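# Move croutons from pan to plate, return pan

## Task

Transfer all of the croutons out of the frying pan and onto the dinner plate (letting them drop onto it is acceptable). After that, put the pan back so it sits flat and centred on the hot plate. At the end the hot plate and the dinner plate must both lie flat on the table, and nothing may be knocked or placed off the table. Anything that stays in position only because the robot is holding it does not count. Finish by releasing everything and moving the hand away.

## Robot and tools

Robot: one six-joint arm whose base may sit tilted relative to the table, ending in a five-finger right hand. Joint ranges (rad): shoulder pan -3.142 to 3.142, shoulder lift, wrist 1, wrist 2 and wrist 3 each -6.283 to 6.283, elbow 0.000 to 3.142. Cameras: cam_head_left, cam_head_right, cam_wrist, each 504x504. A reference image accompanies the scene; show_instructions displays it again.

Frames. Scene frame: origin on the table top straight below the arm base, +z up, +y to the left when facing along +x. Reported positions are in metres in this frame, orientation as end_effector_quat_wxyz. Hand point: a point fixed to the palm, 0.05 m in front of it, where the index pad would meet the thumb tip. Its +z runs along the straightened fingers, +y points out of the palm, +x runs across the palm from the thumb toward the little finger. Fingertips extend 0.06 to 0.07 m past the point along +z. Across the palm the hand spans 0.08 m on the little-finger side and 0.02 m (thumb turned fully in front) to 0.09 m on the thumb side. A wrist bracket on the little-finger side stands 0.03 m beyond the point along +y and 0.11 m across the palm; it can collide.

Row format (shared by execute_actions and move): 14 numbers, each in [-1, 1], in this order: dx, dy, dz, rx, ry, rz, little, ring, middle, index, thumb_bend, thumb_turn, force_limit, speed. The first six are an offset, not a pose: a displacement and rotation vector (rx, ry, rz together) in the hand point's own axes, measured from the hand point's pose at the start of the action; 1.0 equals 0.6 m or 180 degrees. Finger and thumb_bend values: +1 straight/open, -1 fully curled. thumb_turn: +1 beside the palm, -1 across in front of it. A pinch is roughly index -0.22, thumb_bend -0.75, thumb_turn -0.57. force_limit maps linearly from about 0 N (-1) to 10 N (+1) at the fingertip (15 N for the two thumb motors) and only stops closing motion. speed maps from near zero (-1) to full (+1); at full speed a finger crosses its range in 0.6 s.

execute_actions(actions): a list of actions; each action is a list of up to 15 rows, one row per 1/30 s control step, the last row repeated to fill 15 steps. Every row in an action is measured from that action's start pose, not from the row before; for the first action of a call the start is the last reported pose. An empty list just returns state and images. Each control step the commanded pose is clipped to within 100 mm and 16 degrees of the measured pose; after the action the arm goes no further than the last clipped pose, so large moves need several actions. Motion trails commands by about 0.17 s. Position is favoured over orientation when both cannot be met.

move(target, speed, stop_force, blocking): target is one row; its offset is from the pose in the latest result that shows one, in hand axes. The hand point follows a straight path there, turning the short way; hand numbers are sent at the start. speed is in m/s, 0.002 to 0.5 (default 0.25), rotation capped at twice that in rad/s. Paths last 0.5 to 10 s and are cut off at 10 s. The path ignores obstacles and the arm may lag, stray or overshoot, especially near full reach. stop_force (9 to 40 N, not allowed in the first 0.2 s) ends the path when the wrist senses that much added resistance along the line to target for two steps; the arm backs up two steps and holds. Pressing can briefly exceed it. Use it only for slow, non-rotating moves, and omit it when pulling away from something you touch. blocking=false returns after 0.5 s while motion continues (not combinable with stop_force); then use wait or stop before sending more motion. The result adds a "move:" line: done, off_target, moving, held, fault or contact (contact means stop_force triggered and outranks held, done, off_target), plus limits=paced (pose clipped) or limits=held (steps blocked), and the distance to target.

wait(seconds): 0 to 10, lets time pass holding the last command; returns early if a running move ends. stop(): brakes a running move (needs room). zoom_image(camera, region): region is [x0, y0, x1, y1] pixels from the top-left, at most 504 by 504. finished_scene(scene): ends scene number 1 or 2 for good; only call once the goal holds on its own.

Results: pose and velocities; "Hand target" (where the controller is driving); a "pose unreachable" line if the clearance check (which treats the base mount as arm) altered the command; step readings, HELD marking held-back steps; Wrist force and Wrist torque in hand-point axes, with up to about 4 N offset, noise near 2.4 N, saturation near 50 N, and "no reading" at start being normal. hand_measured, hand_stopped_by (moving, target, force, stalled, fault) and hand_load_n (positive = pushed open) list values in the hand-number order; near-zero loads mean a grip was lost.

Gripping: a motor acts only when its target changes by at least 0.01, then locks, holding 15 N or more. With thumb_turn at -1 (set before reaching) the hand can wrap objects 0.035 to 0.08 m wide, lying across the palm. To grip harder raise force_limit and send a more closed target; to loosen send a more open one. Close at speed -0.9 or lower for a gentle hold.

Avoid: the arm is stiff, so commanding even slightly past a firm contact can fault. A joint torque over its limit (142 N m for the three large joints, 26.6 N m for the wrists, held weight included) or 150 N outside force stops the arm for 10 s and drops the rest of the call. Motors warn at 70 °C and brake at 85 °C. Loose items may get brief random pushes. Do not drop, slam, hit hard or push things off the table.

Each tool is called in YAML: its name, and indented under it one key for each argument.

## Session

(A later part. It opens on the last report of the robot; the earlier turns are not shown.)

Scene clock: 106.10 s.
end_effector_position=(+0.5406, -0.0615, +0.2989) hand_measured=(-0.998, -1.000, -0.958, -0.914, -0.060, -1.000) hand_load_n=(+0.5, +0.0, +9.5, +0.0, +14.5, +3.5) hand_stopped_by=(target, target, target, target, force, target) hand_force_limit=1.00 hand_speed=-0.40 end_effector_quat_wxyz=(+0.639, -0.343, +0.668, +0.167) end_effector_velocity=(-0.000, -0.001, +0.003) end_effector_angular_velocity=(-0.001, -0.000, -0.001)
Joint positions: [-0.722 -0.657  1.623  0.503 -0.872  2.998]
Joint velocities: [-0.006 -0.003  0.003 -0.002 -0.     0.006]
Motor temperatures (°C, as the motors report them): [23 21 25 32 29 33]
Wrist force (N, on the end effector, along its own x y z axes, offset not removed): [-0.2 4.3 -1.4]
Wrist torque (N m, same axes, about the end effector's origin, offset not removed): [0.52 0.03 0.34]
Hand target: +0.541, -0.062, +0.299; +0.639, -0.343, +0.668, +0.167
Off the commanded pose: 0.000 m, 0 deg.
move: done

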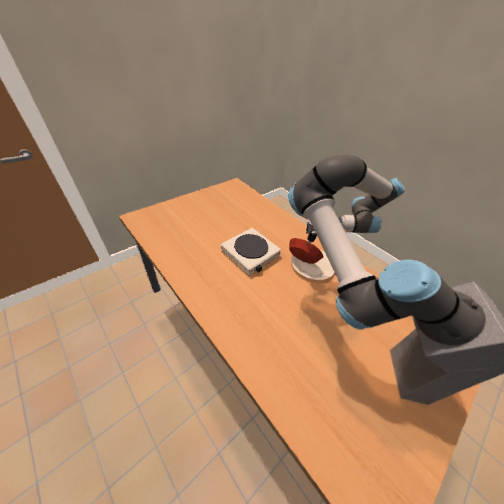

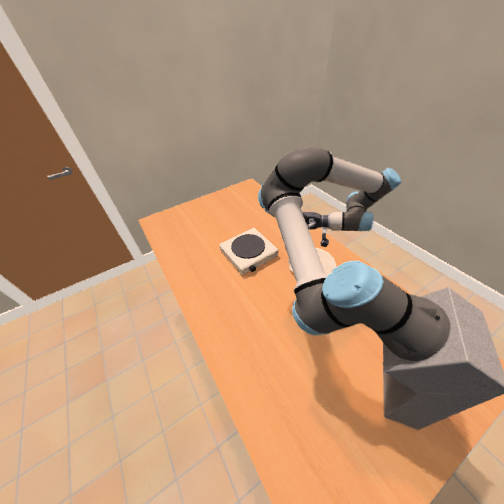

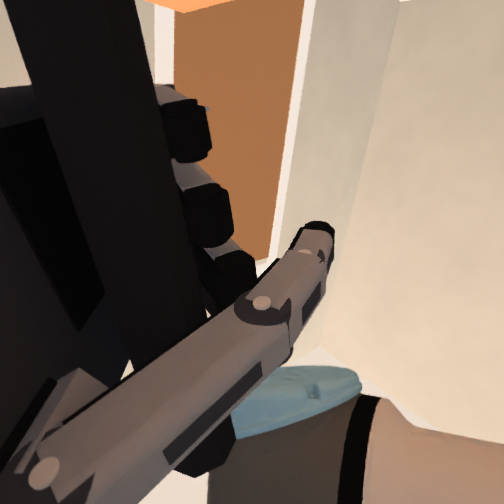

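move:
  target: [0.045,-0.054,-0.052,0.004,-0.056,0.062,-1,-1,-1,-1,-1,-1,1,-0.4]
  speed: 0.02

zoom_image:
  camera: "cam_head_left"
  region: [260,190,380,300]

Scene clock: 117.03 s.
end_effector_position=(+0.5407, -0.1117, +0.2838) hand_measured=(-0.998, -0.998, -0.958, -0.914, -0.060, -1.000) hand_load_n=(+0.0, +4.0, +10.5, +6.0, +15.5, +4.0) hand_stopped_by=(target, target, target, target, force, target) hand_force_limit=1.00 hand_speed=-0.40 end_effector_quat_wxyz=(+0.678, -0.257, +0.641, +0.253) end_effector_velocity=(-0.000, -0.002, -0.001) end_effector_angular_velocity=(+0.008, +0.000, +0.001)
Joint positions: [-0.633 -0.457  1.406  0.577 -1.04   3.086]
Joint velocities: [ 0.003  0.007 -0.008  0.002 -0.005  0.003]
Motor temperatures (°C, as the motors report them): [23 21 25 32 29 33]
Wrist force (N, on the end effector, along its own x y z axes, offset not removed): [-19.3 -1.2 -4.0]
Wrist torque (N m, same axes, about the end effector's origin, offset not removed): [0.15 1.08 -2.58]
Hand target: +0.541, -0.112, +0.284; +0.678, -0.256, +0.641, +0.253
Off the commanded pose: 0.000 m, 0 deg.
move: done

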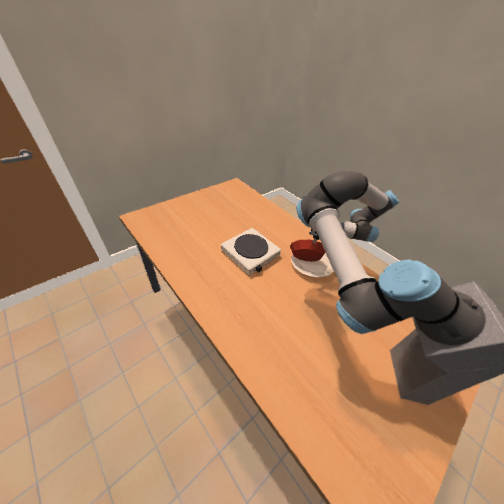

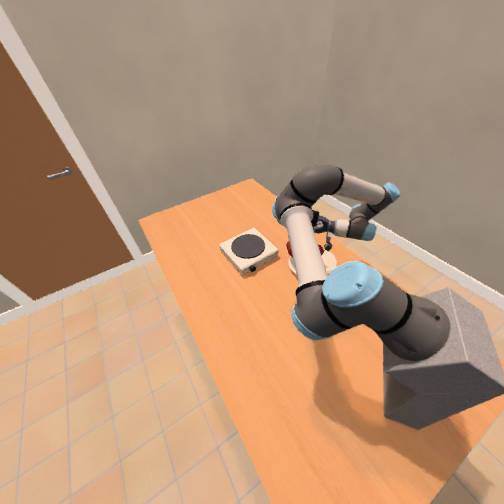

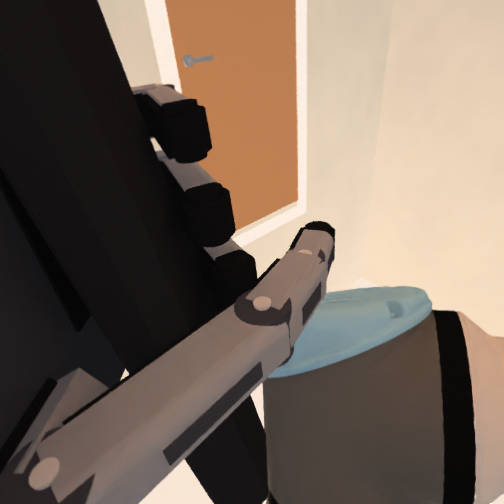

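Region (260, 190, 380, 300) of cam_head_left's 504x504 image, scaled by 4.200, with more detail than that image has; it fills the top 462 rows of this view, and the rest is white.

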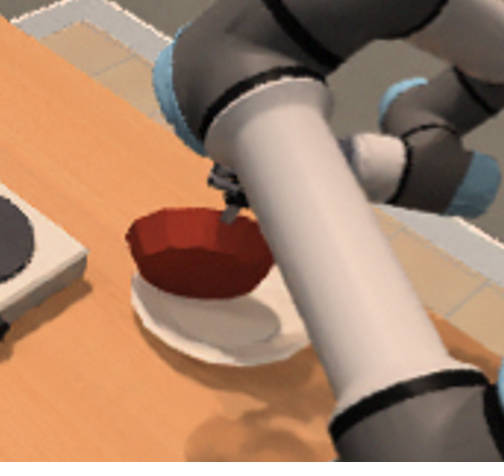

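move:
  target: [-0.015,0,0,0.005,-0.075,0.082,-1,-1,-1,-1,-1,-1,1,-0.4]
  speed: 0.025

zoom_image:
  camera: "cam_head_right"
  region: [260,190,380,300]

Scene clock: 126.70 s.
end_effector_position=(+0.5403, -0.1120, +0.2926) hand_measured=(-0.998, -0.920, -0.780, -0.636, -0.028, -1.000) hand_load_n=(+0.0, +2.5, +12.0, +0.0, +21.5, +8.5) hand_stopped_by=(target, target, target, target, force, target) hand_force_limit=1.00 hand_speed=-0.40 end_effector_quat_wxyz=(+0.712, -0.136, +0.587, +0.360) end_effector_velocity=(-0.000, -0.000, +0.001) end_effector_angular_velocity=(+0.011, -0.003, +0.001)
Joint positions: [-0.511 -0.399  1.369  0.628 -1.273  3.203]
Joint velocities: [ 0.003  0.001 -0.001  0.    -0.01   0.003]
Motor temperatures (°C, as the motors report them): [23 21 25 32 29 33]
Wrist force (N, on the end effector, along its own x y z axes, offset not removed): [1.1 0.7 -2.2]
Wrist torque (N m, same axes, about the end effector's origin, offset not removed): [0.21 0.10 -0.33]
Hand target: +0.540, -0.112, +0.293; +0.712, -0.135, +0.587, +0.361
Off the commanded pose: 0.000 m, 0 deg.
move: done

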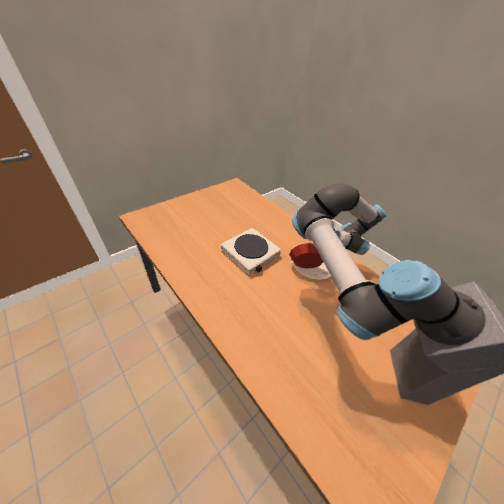

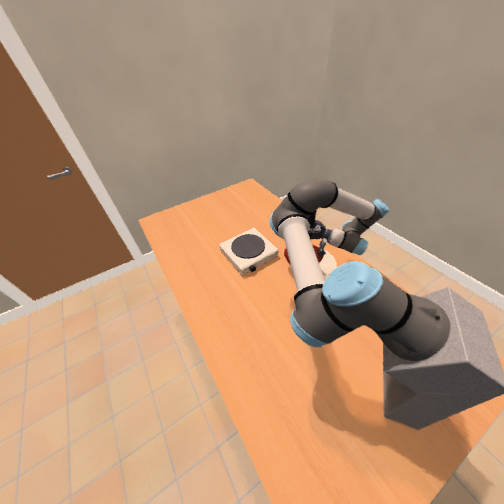

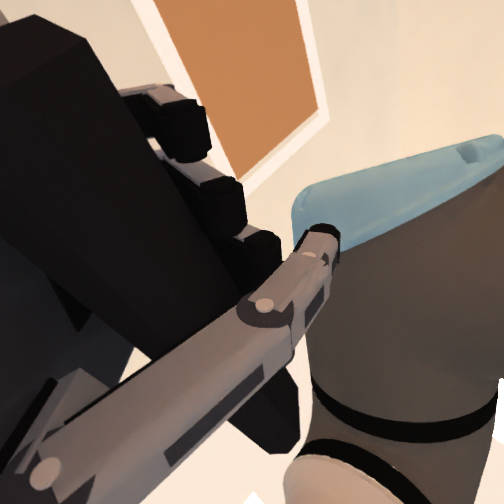

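Region (260, 190, 380, 300) of cam_head_right's 504x504 image, scaled by 4.200, with more detail than that image has; it fills the top 462 rows of this view, and the rest is white.

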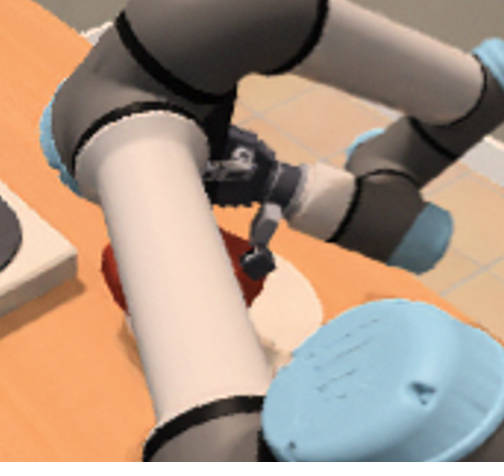

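move:
  target: [0.087,0.241,0.216,-0.008,0.112,-0.123,-0.98,-0.98,-0.98,-0.98,-0.98,-1,1,-0.4]
  speed: 0.04

zoom_image:
  camera: "cam_head_left"
  region: [240,190,360,300]

Scene clock: 136.67 s.
end_effector_position=(+0.5408, +0.0881, +0.3123) hand_measured=(-0.980, -0.974, -0.780, -0.796, -0.028, -1.000) hand_load_n=(+0.0, +0.0, +12.0, +1.5, +21.5, +9.0) hand_stopped_by=(target, force, force, force, force, target) hand_force_limit=1.00 hand_speed=-0.40 end_effector_quat_wxyz=(+0.653, -0.315, +0.660, +0.196) end_effector_velocity=(+0.000, +0.003, +0.000) end_effector_angular_velocity=(-0.006, +0.001, -0.000)
Joint positions: [-0.576 -0.911  1.933  0.553 -0.922  2.882]
Joint velocities: [-0.    -0.007  0.006  0.003  0.004 -0.004]
Motor temperatures (°C, as the motors report them): [23 21 25 32 29 33]
Wrist force (N, on the end effector, along its own x y z axes, offset not removed): [-0.6 0.7 -5.4]
Wrist torque (N m, same axes, about the end effector's origin, offset not removed): [0.44 0.36 -0.17]
Hand target: +0.541, +0.088, +0.312; +0.653, -0.315, +0.660, +0.196
Off the commanded pose: 0.001 m, 0 deg.
move: done

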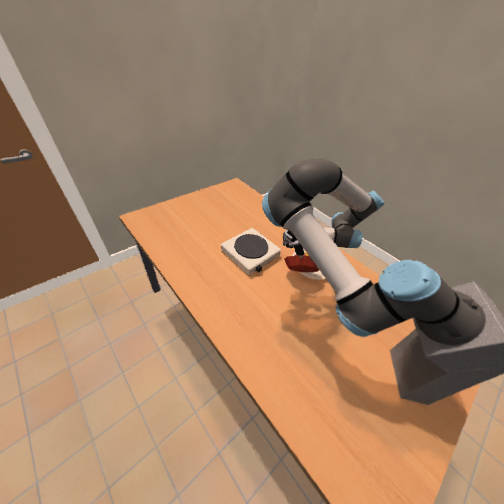

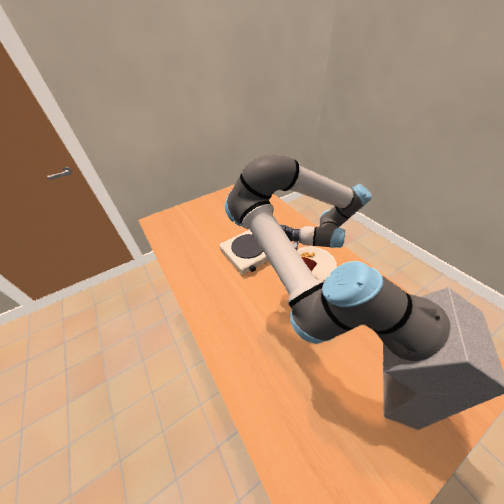

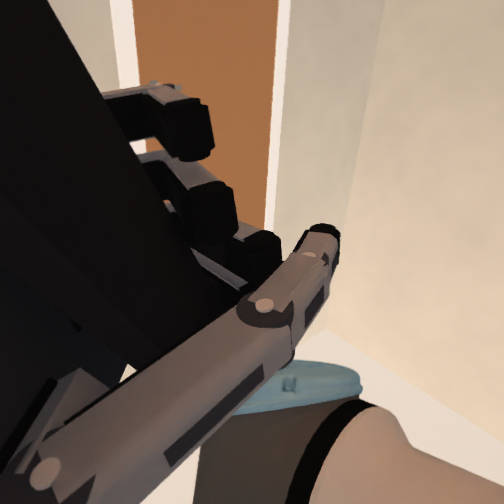

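Region (240, 190, 360, 300) of cam_head_left's 504x504 image, scaled by 4.200, with more detail than that image has; it fills the top 462 rows of this view, and the rest is white.

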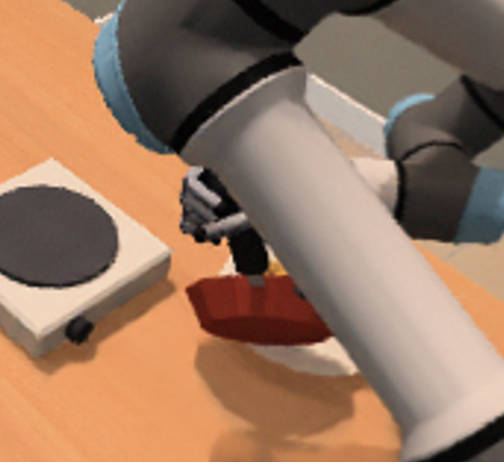

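move:
  target: [0.091,0.051,0.04,-0.004,0.056,-0.062,-1,-1,-1,-1,-1,-1,1,-0.4]
  speed: 0.03

Scene clock: 143.57 s.
end_effector_position=(+0.5406, +0.1174, +0.2523) hand_measured=(-1.000, -1.000, -0.780, -0.852, -0.028, -1.000) hand_load_n=(+0.0, +1.0, +12.0, +0.0, +21.5, +9.0) hand_stopped_by=(target, target, force, force, force, target) hand_force_limit=1.00 hand_speed=-0.40 end_effector_quat_wxyz=(+0.607, -0.397, +0.680, +0.108) end_effector_velocity=(-0.000, +0.002, -0.002) end_effector_angular_velocity=(-0.012, -0.001, +0.002)
Joint positions: [-0.521 -0.943  1.99   0.657 -0.761  2.561]
Joint velocities: [ 0.003 -0.003  0.003  0.006  0.006 -0.016]
Motor temperatures (°C, as the motors report them): [23 21 25 32 29 33]
Wrist force (N, on the end effector, along its own x y z axes, offset not removed): [-0.8 1.2 -2.0]
Wrist torque (N m, same axes, about the end effector's origin, offset not removed): [0.16 0.03 0.13]
Hand target: +0.541, +0.118, +0.252; +0.606, -0.398, +0.680, +0.107
Off the commanded pose: 0.000 m, 0 deg.
move: done

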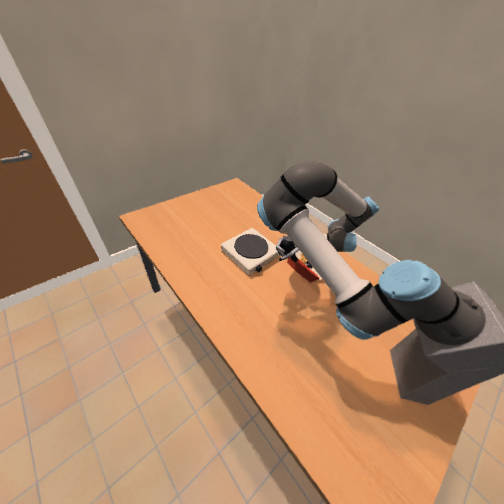

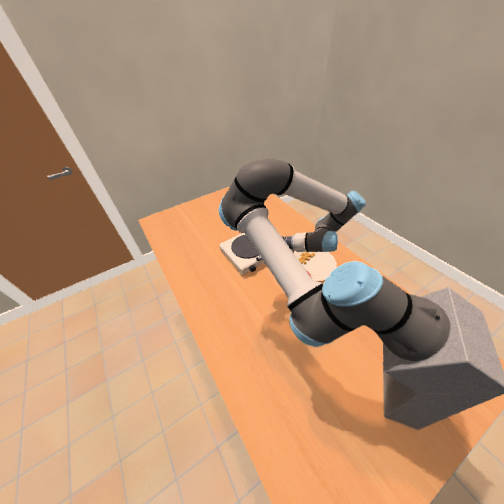

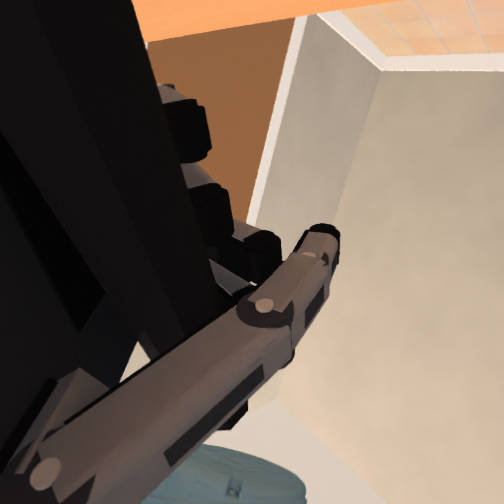

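move:
  target: [0.035,0.154,0.205,-0.015,0.223,-0.247,-1,-1,-0.97,-0.97,-0.97,-1,1,-0.4]
  speed: 0.08

move:
  target: [0.02,-0.235,0.265,0,0,0,-1,-1,-1,-1,-1,-1,1,-0.4]
  speed: 0.08

zoom_image:
  camera: "cam_head_left"
  region: [190,190,350,310]

Scene clock: 154.47 s.
end_effector_position=(+0.5694, +0.2463, +0.1717) hand_measured=(-1.000, -1.000, -0.780, -0.970, -0.028, -1.000) hand_load_n=(+0.0, +0.0, +12.0, +0.0, +21.5, +9.0) hand_stopped_by=(target, target, force, target, force, target) hand_force_limit=1.00 hand_speed=-0.40 end_effector_quat_wxyz=(-0.328, +0.646, -0.642, +0.249) end_effector_velocity=(+0.000, +0.002, -0.001) end_effector_angular_velocity=(-0.013, +0.001, -0.002)
Joint positions: [-0.115 -1.577  2.453  2.041 -0.988  0.701]
Joint velocities: [ 0.016 -0.009 -0.001  0.022 -0.023 -0.018]
Motor temperatures (°C, as the motors report them): [23 21 25 32 29 33]
Wrist force (N, on the end effector, along its own x y z axes, offset not removed): [-2.1 1.1 -3.1]
Wrist torque (N m, same axes, about the end effector's origin, offset not removed): [0.40 0.40 0.10]
Hand target: +0.570, +0.246, +0.172; -0.328, +0.647, -0.642, +0.249
Off the commanded pose: 0.002 m, 0 deg.
move: done

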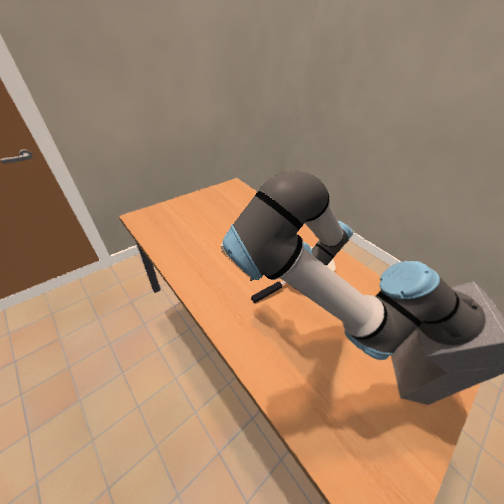

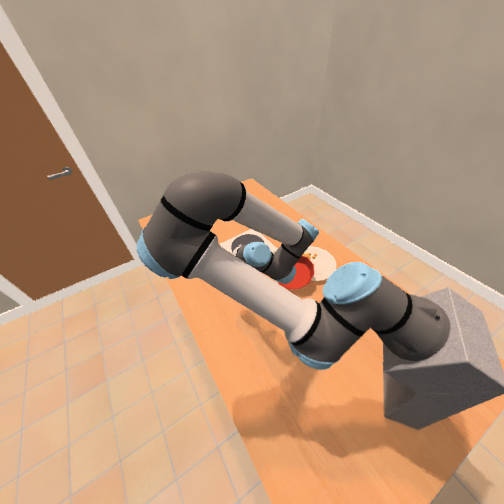

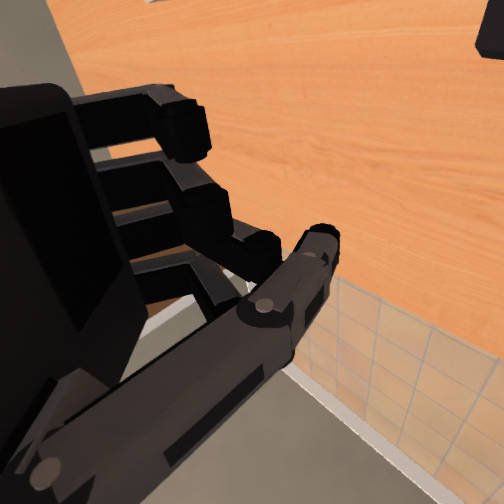

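Scene clock: 157.60 s.
end_effector_position=(+0.7820, +0.2456, +0.1704) hand_measured=(-1.000, -1.000, -0.780, -1.000, -0.028, -1.000) hand_load_n=(+0.0, +0.0, +12.0, +0.0, +21.5, +9.0) hand_stopped_by=(target, target, force, target, force, target) hand_force_limit=1.00 hand_speed=-0.40 end_effector_quat_wxyz=(-0.328, +0.646, -0.642, +0.249) end_effector_velocity=(+0.003, +0.000, -0.001) end_effector_angular_velocity=(-0.000, +0.000, +0.001)
Joint positions: [-0.105 -1.449  1.866  2.501 -0.998  0.699]
Joint velocities: [ 0.001  0.004 -0.009  0.005 -0.    -0.001]
Motor temperatures (°C, as the motors report them): [23 21 25 32 29 33]
Wrist force (N, on the end effector, along its own x y z axes, offset not removed): [-0.1 1.4 -1.8]
Wrist torque (N m, same axes, about the end effector's origin, offset not removed): [0.32 -0.13 0.09]
Hand target: +0.782, +0.246, +0.170; -0.328, +0.646, -0.642, +0.249
Off the commanded pose: 0.000 m, 0 deg.
move: done

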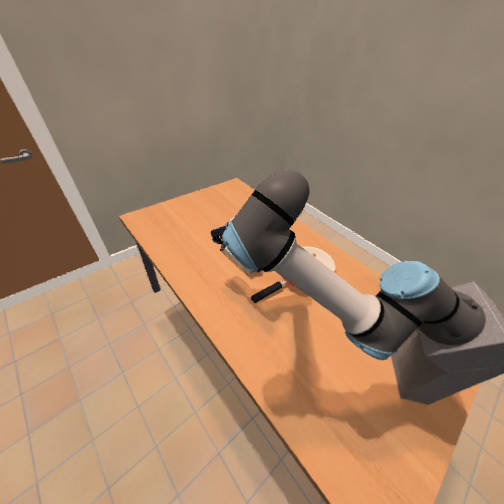

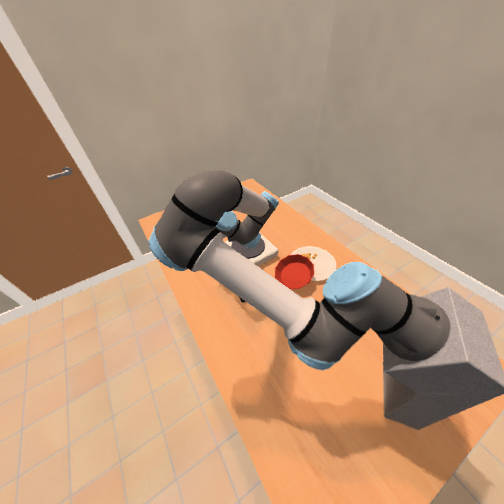

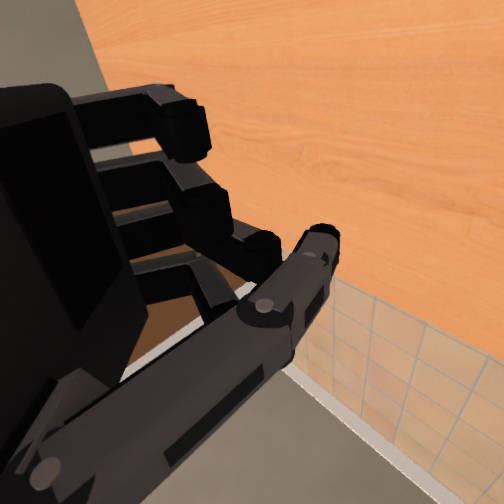

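Region (190, 190, 350, 310) of cam_head_left's 504x504 image, scaled by 3.150, with more detail than that image has; it fills the top 378 rows of this view, and the rest is white.

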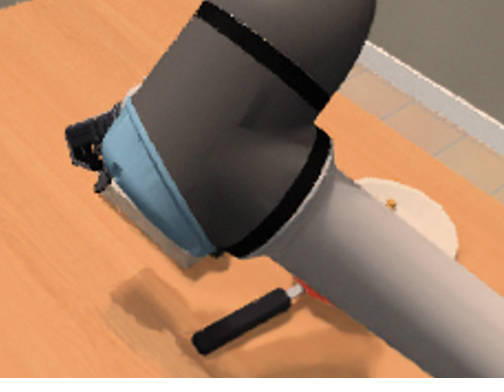

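move:
  target: [0.057,0.286,-0.328,0,0,0,1,1,1,1,1,-1,1,0.5]
  speed: 0.15

Scene clock: 162.87 s.
end_effector_position=(+0.5235, +0.1979, +0.1694) hand_measured=(+1.000, +1.000, +1.000, +1.000, +1.000, -1.000) hand_load_n=(+0.0, +0.0, +0.0, +0.0, +0.0, +0.0) hand_stopped_by=(target, target, target, target, target, target) hand_force_limit=1.00 hand_speed=0.50 end_effector_quat_wxyz=(-0.328, +0.646, -0.643, +0.249) end_effector_velocity=(-0.002, -0.001, +0.000) end_effector_angular_velocity=(+0.002, -0.001, +0.000)
Joint positions: [-0.278 -1.446  2.572  1.76  -0.83   0.751]
Joint velocities: [-0.007  0.005  0.005 -0.014  0.007  0.005]
Motor temperatures (°C, as the motors report them): [23 21 25 32 29 33]
Wrist force (N, on the end effector, along its own x y z axes, offset not removed): [-1.6 0.3 -1.7]
Wrist torque (N m, same axes, about the end effector's origin, offset not removed): [0.13 0.22 -0.06]
Hand target: +0.523, +0.198, +0.169; -0.328, +0.646, -0.642, +0.249
Off the commanded pose: 0.000 m, 0 deg.
move: done

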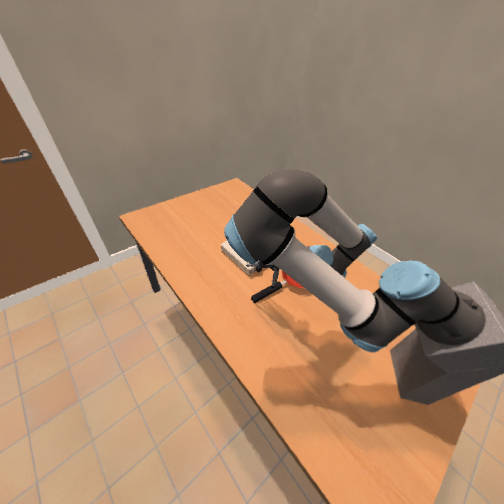

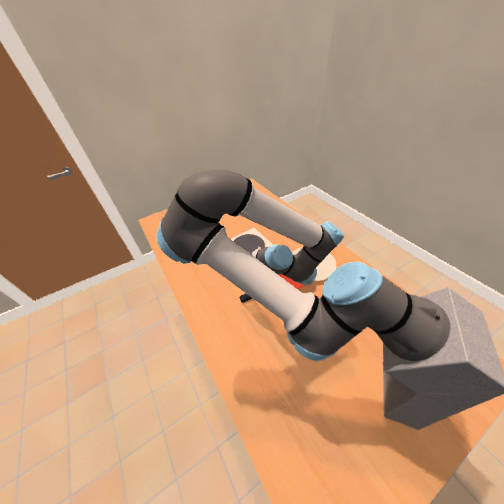

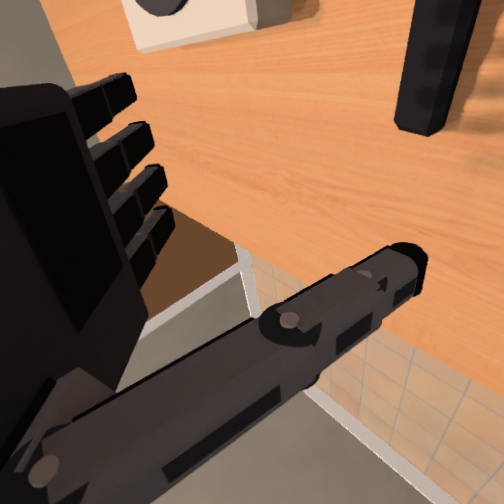

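move:
  target: [0.013,0.099,0.088,0,0,0,1,1,1,1,1,-1,1,0.5]
  speed: 0.08

zoom_image:
  camera: "cam_head_left"
  region: [220,240,320,320]

Scene clock: 170.17 s.
end_effector_position=(+0.5234, +0.1981, +0.0898) hand_measured=(+1.000, +1.000, +1.000, +1.000, +1.000, -1.000) hand_load_n=(+0.0, +0.0, +0.0, +0.0, +0.0, +0.0) hand_stopped_by=(target, target, target, target, target, target) hand_force_limit=1.00 hand_speed=0.50 end_effector_quat_wxyz=(-0.328, +0.647, -0.642, +0.249) end_effector_velocity=(+0.001, +0.001, -0.002) end_effector_angular_velocity=(-0.000, -0.004, +0.002)
Joint positions: [-0.03  -1.19   2.429  1.689 -1.072  0.679]
Joint velocities: [ 0.007  0.007 -0.006 -0.003 -0.009 -0.002]
Motor temperatures (°C, as the motors report them): [23 21 25 32 29 33]
Wrist force (N, on the end effector, along its own x y z axes, offset not removed): [-0.4 0.9 -1.8]
Wrist torque (N m, same axes, about the end effector's origin, offset not removed): [0.29 0.08 0.11]
Hand target: +0.523, +0.198, +0.089; -0.328, +0.647, -0.642, +0.249
Off the commanded pose: 0.000 m, 0 deg.
move: done

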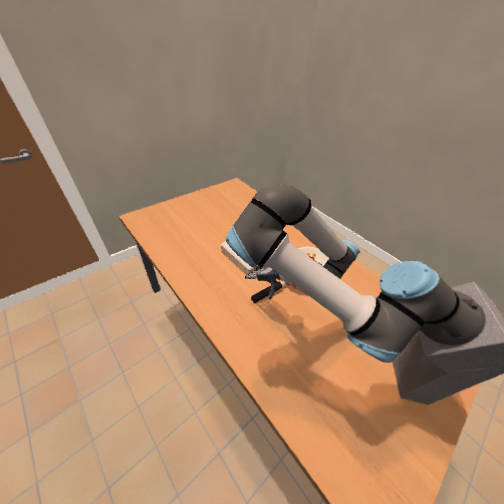

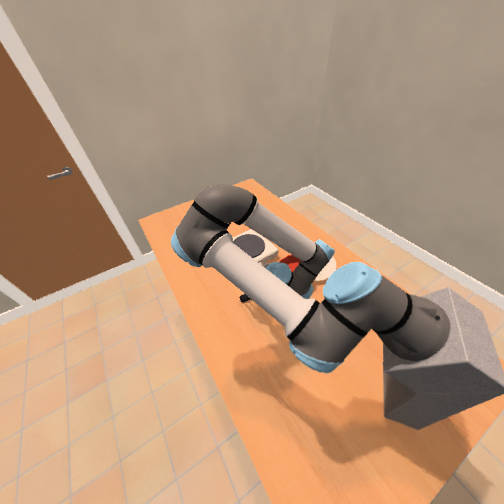

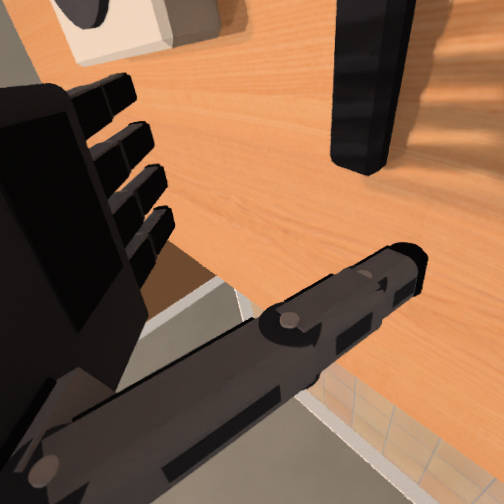

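Region (220, 240, 320, 320) of cam_head_left's 504x504 image, scaled by 5.040, with more detail than that image has; it fills the top 403 rows of this view, and the rest is white.

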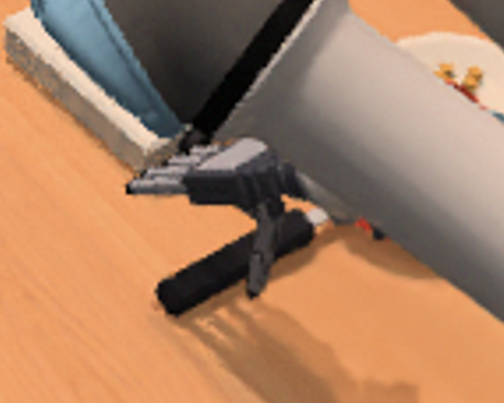

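Looks straddled. Descend.

move:
  target: [0.009,0.068,0.06,0,0,0,1,1,1,1,1,-1,1,0.5]
  speed: 0.02
  stop_force: 12

zoom_image:
  camera: "cam_head_left"
  region: [220,240,320,320]

Scene clock: 176.37 s.
end_effector_position=(+0.5231, +0.1981, +0.0354) hand_measured=(+1.000, +1.000, +1.000, +1.000, +1.000, -1.000) hand_load_n=(+0.0, +0.0, +0.0, +0.0, +0.0, +0.0) hand_stopped_by=(target, target, target, target, target, target) hand_force_limit=1.00 hand_speed=0.50 end_effector_quat_wxyz=(-0.328, +0.647, -0.642, +0.249) end_effector_velocity=(+0.000, +0.000, -0.002) end_effector_angular_velocity=(-0.000, -0.002, +0.001)
Joint positions: [ 0.089 -1.046  2.312  1.675 -1.188  0.652]
Joint velocities: [ 0.005  0.006 -0.006 -0.001 -0.006 -0.001]
Motor temperatures (°C, as the motors report them): [23 21 25 32 29 33]
Wrist force (N, on the end effector, along its own x y z axes, offset not removed): [-2.1 -1.1 -2.3]
Wrist torque (N m, same axes, about the end effector's origin, offset not removed): [-0.13 0.17 0.02]
Hand target: +0.523, +0.198, +0.035; -0.328, +0.647, -0.642, +0.249
Off the commanded pose: 0.000 m, 0 deg.
move: done

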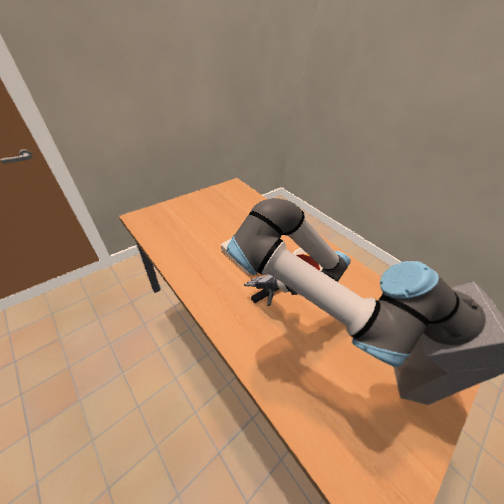

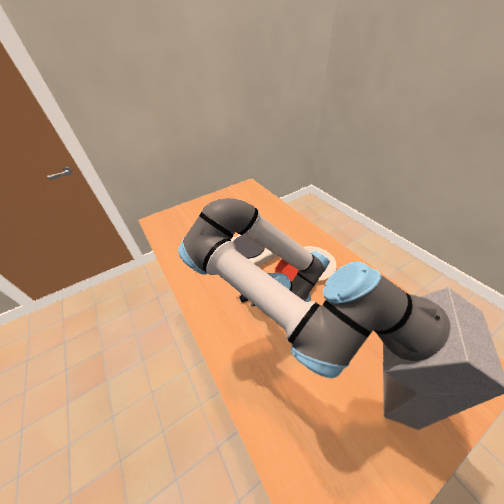

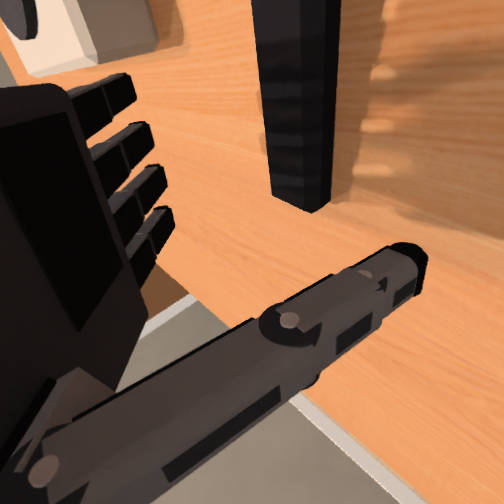

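Region (220, 240, 320, 320) of cam_head_left's 504x504 image, scaled by 5.040, with more detail than that image has; it fills the top 403 rows of this view, and the rest is white.

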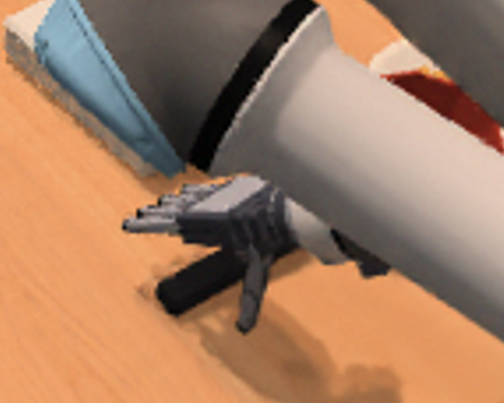

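move:
  target: [0.006,0.043,0.039,0,0,0,1,1,1,1,1,-1,1,0.5]
  speed: 0.01
  stop_force: 10

move:
  target: [0,-0.004,-0.004,0,0,0,-1,-1,-1,-1,-1,-1,1,-0.4]
  speed: 0.01

Scene clock: 183.83 s.
end_effector_position=(+0.5235, +0.1981, +0.0006) hand_measured=(+1.000, +1.000, +1.000, +1.000, +1.000, -1.000) hand_load_n=(+0.0, +0.0, +0.0, +0.0, +0.0, +0.0) hand_stopped_by=(target, target, target, target, target, target) hand_force_limit=1.00 hand_speed=0.50 end_effector_quat_wxyz=(-0.328, +0.647, -0.642, +0.249) end_effector_velocity=(+0.000, -0.000, -0.002) end_effector_angular_velocity=(-0.000, -0.001, -0.001)
Joint positions: [ 0.15  -0.964  2.23   1.679 -1.247  0.638]
Joint velocities: [ 0.004  0.005 -0.006  0.001 -0.005 -0.001]
Motor temperatures (°C, as the motors report them): [23 21 25 32 29 33]
Wrist force (N, on the end effector, along its own x y z axes, offset not removed): [-4.5 1.8 -3.8]
Wrist torque (N m, same axes, about the end effector's origin, offset not removed): [0.46 0.59 -0.18]
Hand target: +0.523, +0.198, +0.000; -0.328, +0.647, -0.642, +0.249
Off the commanded pose: 0.000 m, 0 deg.
move: done

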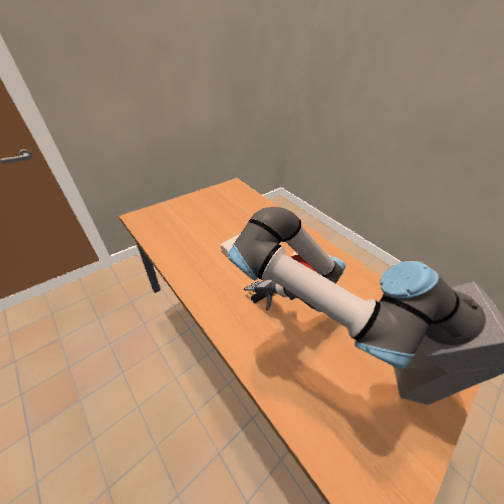

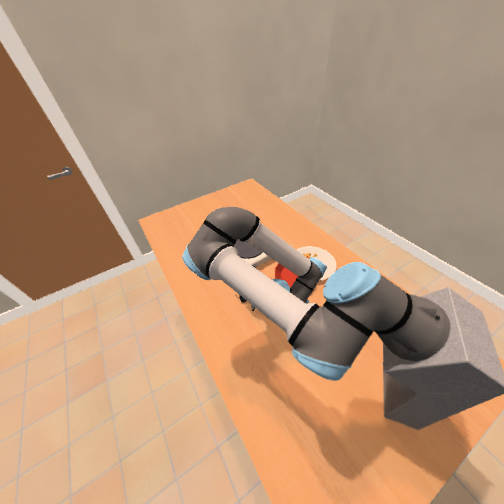

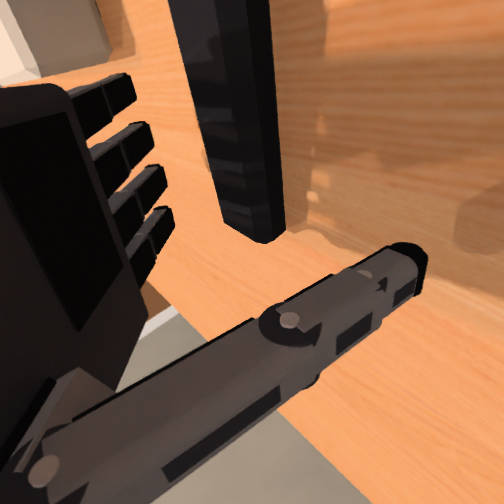

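Scene clock: 186.10 s.
end_effector_position=(+0.5233, +0.1977, +0.0040) hand_measured=(-1.000, -0.156, -0.088, -1.000, +0.290, -1.000) hand_load_n=(+0.0, +9.0, +7.0, +0.0, +14.0, +2.5) hand_stopped_by=(target, force, force, target, force, target) hand_force_limit=1.00 hand_speed=-0.40 end_effector_quat_wxyz=(-0.328, +0.647, -0.642, +0.249) end_effector_velocity=(-0.000, +0.001, +0.000) end_effector_angular_velocity=(+0.001, -0.000, +0.001)
Joint positions: [ 0.144 -0.971  2.239  1.677 -1.241  0.64 ]
Joint velocities: [ 0.    -0.     0.    -0.001  0.001  0.   ]
Motor temperatures (°C, as the motors report them): [23 21 25 32 29 33]
Wrist force (N, on the end effector, along its own x y z axes, offset not removed): [-3.4 -9.3 -8.2]
Wrist torque (N m, same axes, about the end effector's origin, offset not removed): [-0.08 0.20 -0.32]
Hand target: +0.523, +0.198, +0.004; -0.328, +0.647, -0.642, +0.249
Off the commanded pose: 0.000 m, 0 deg.
move: done

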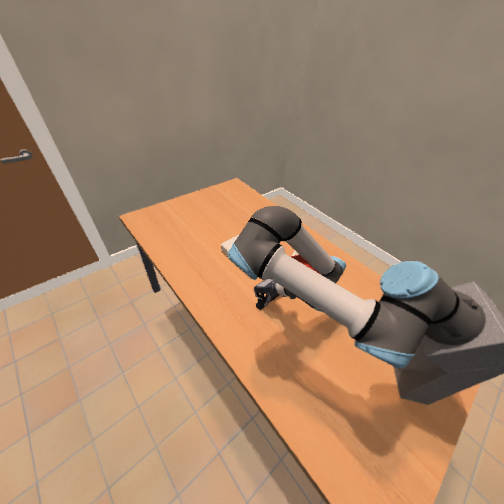

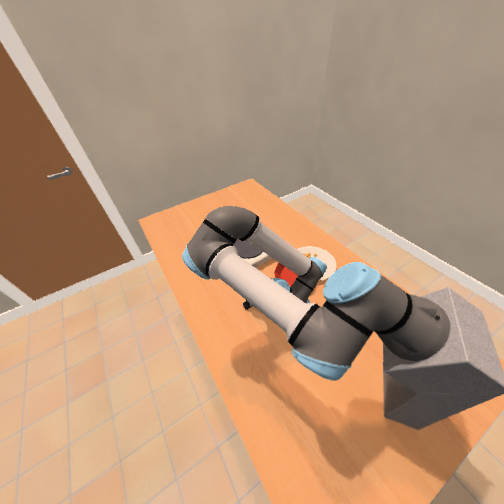

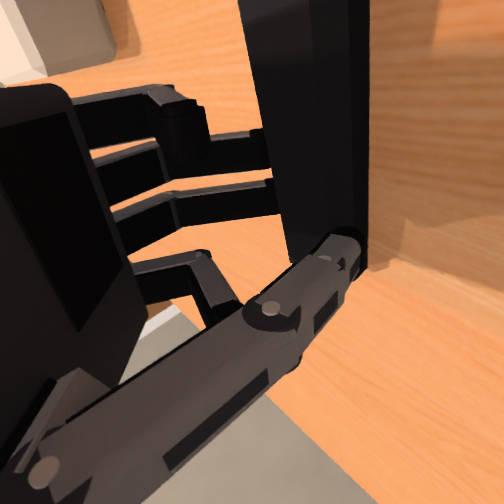

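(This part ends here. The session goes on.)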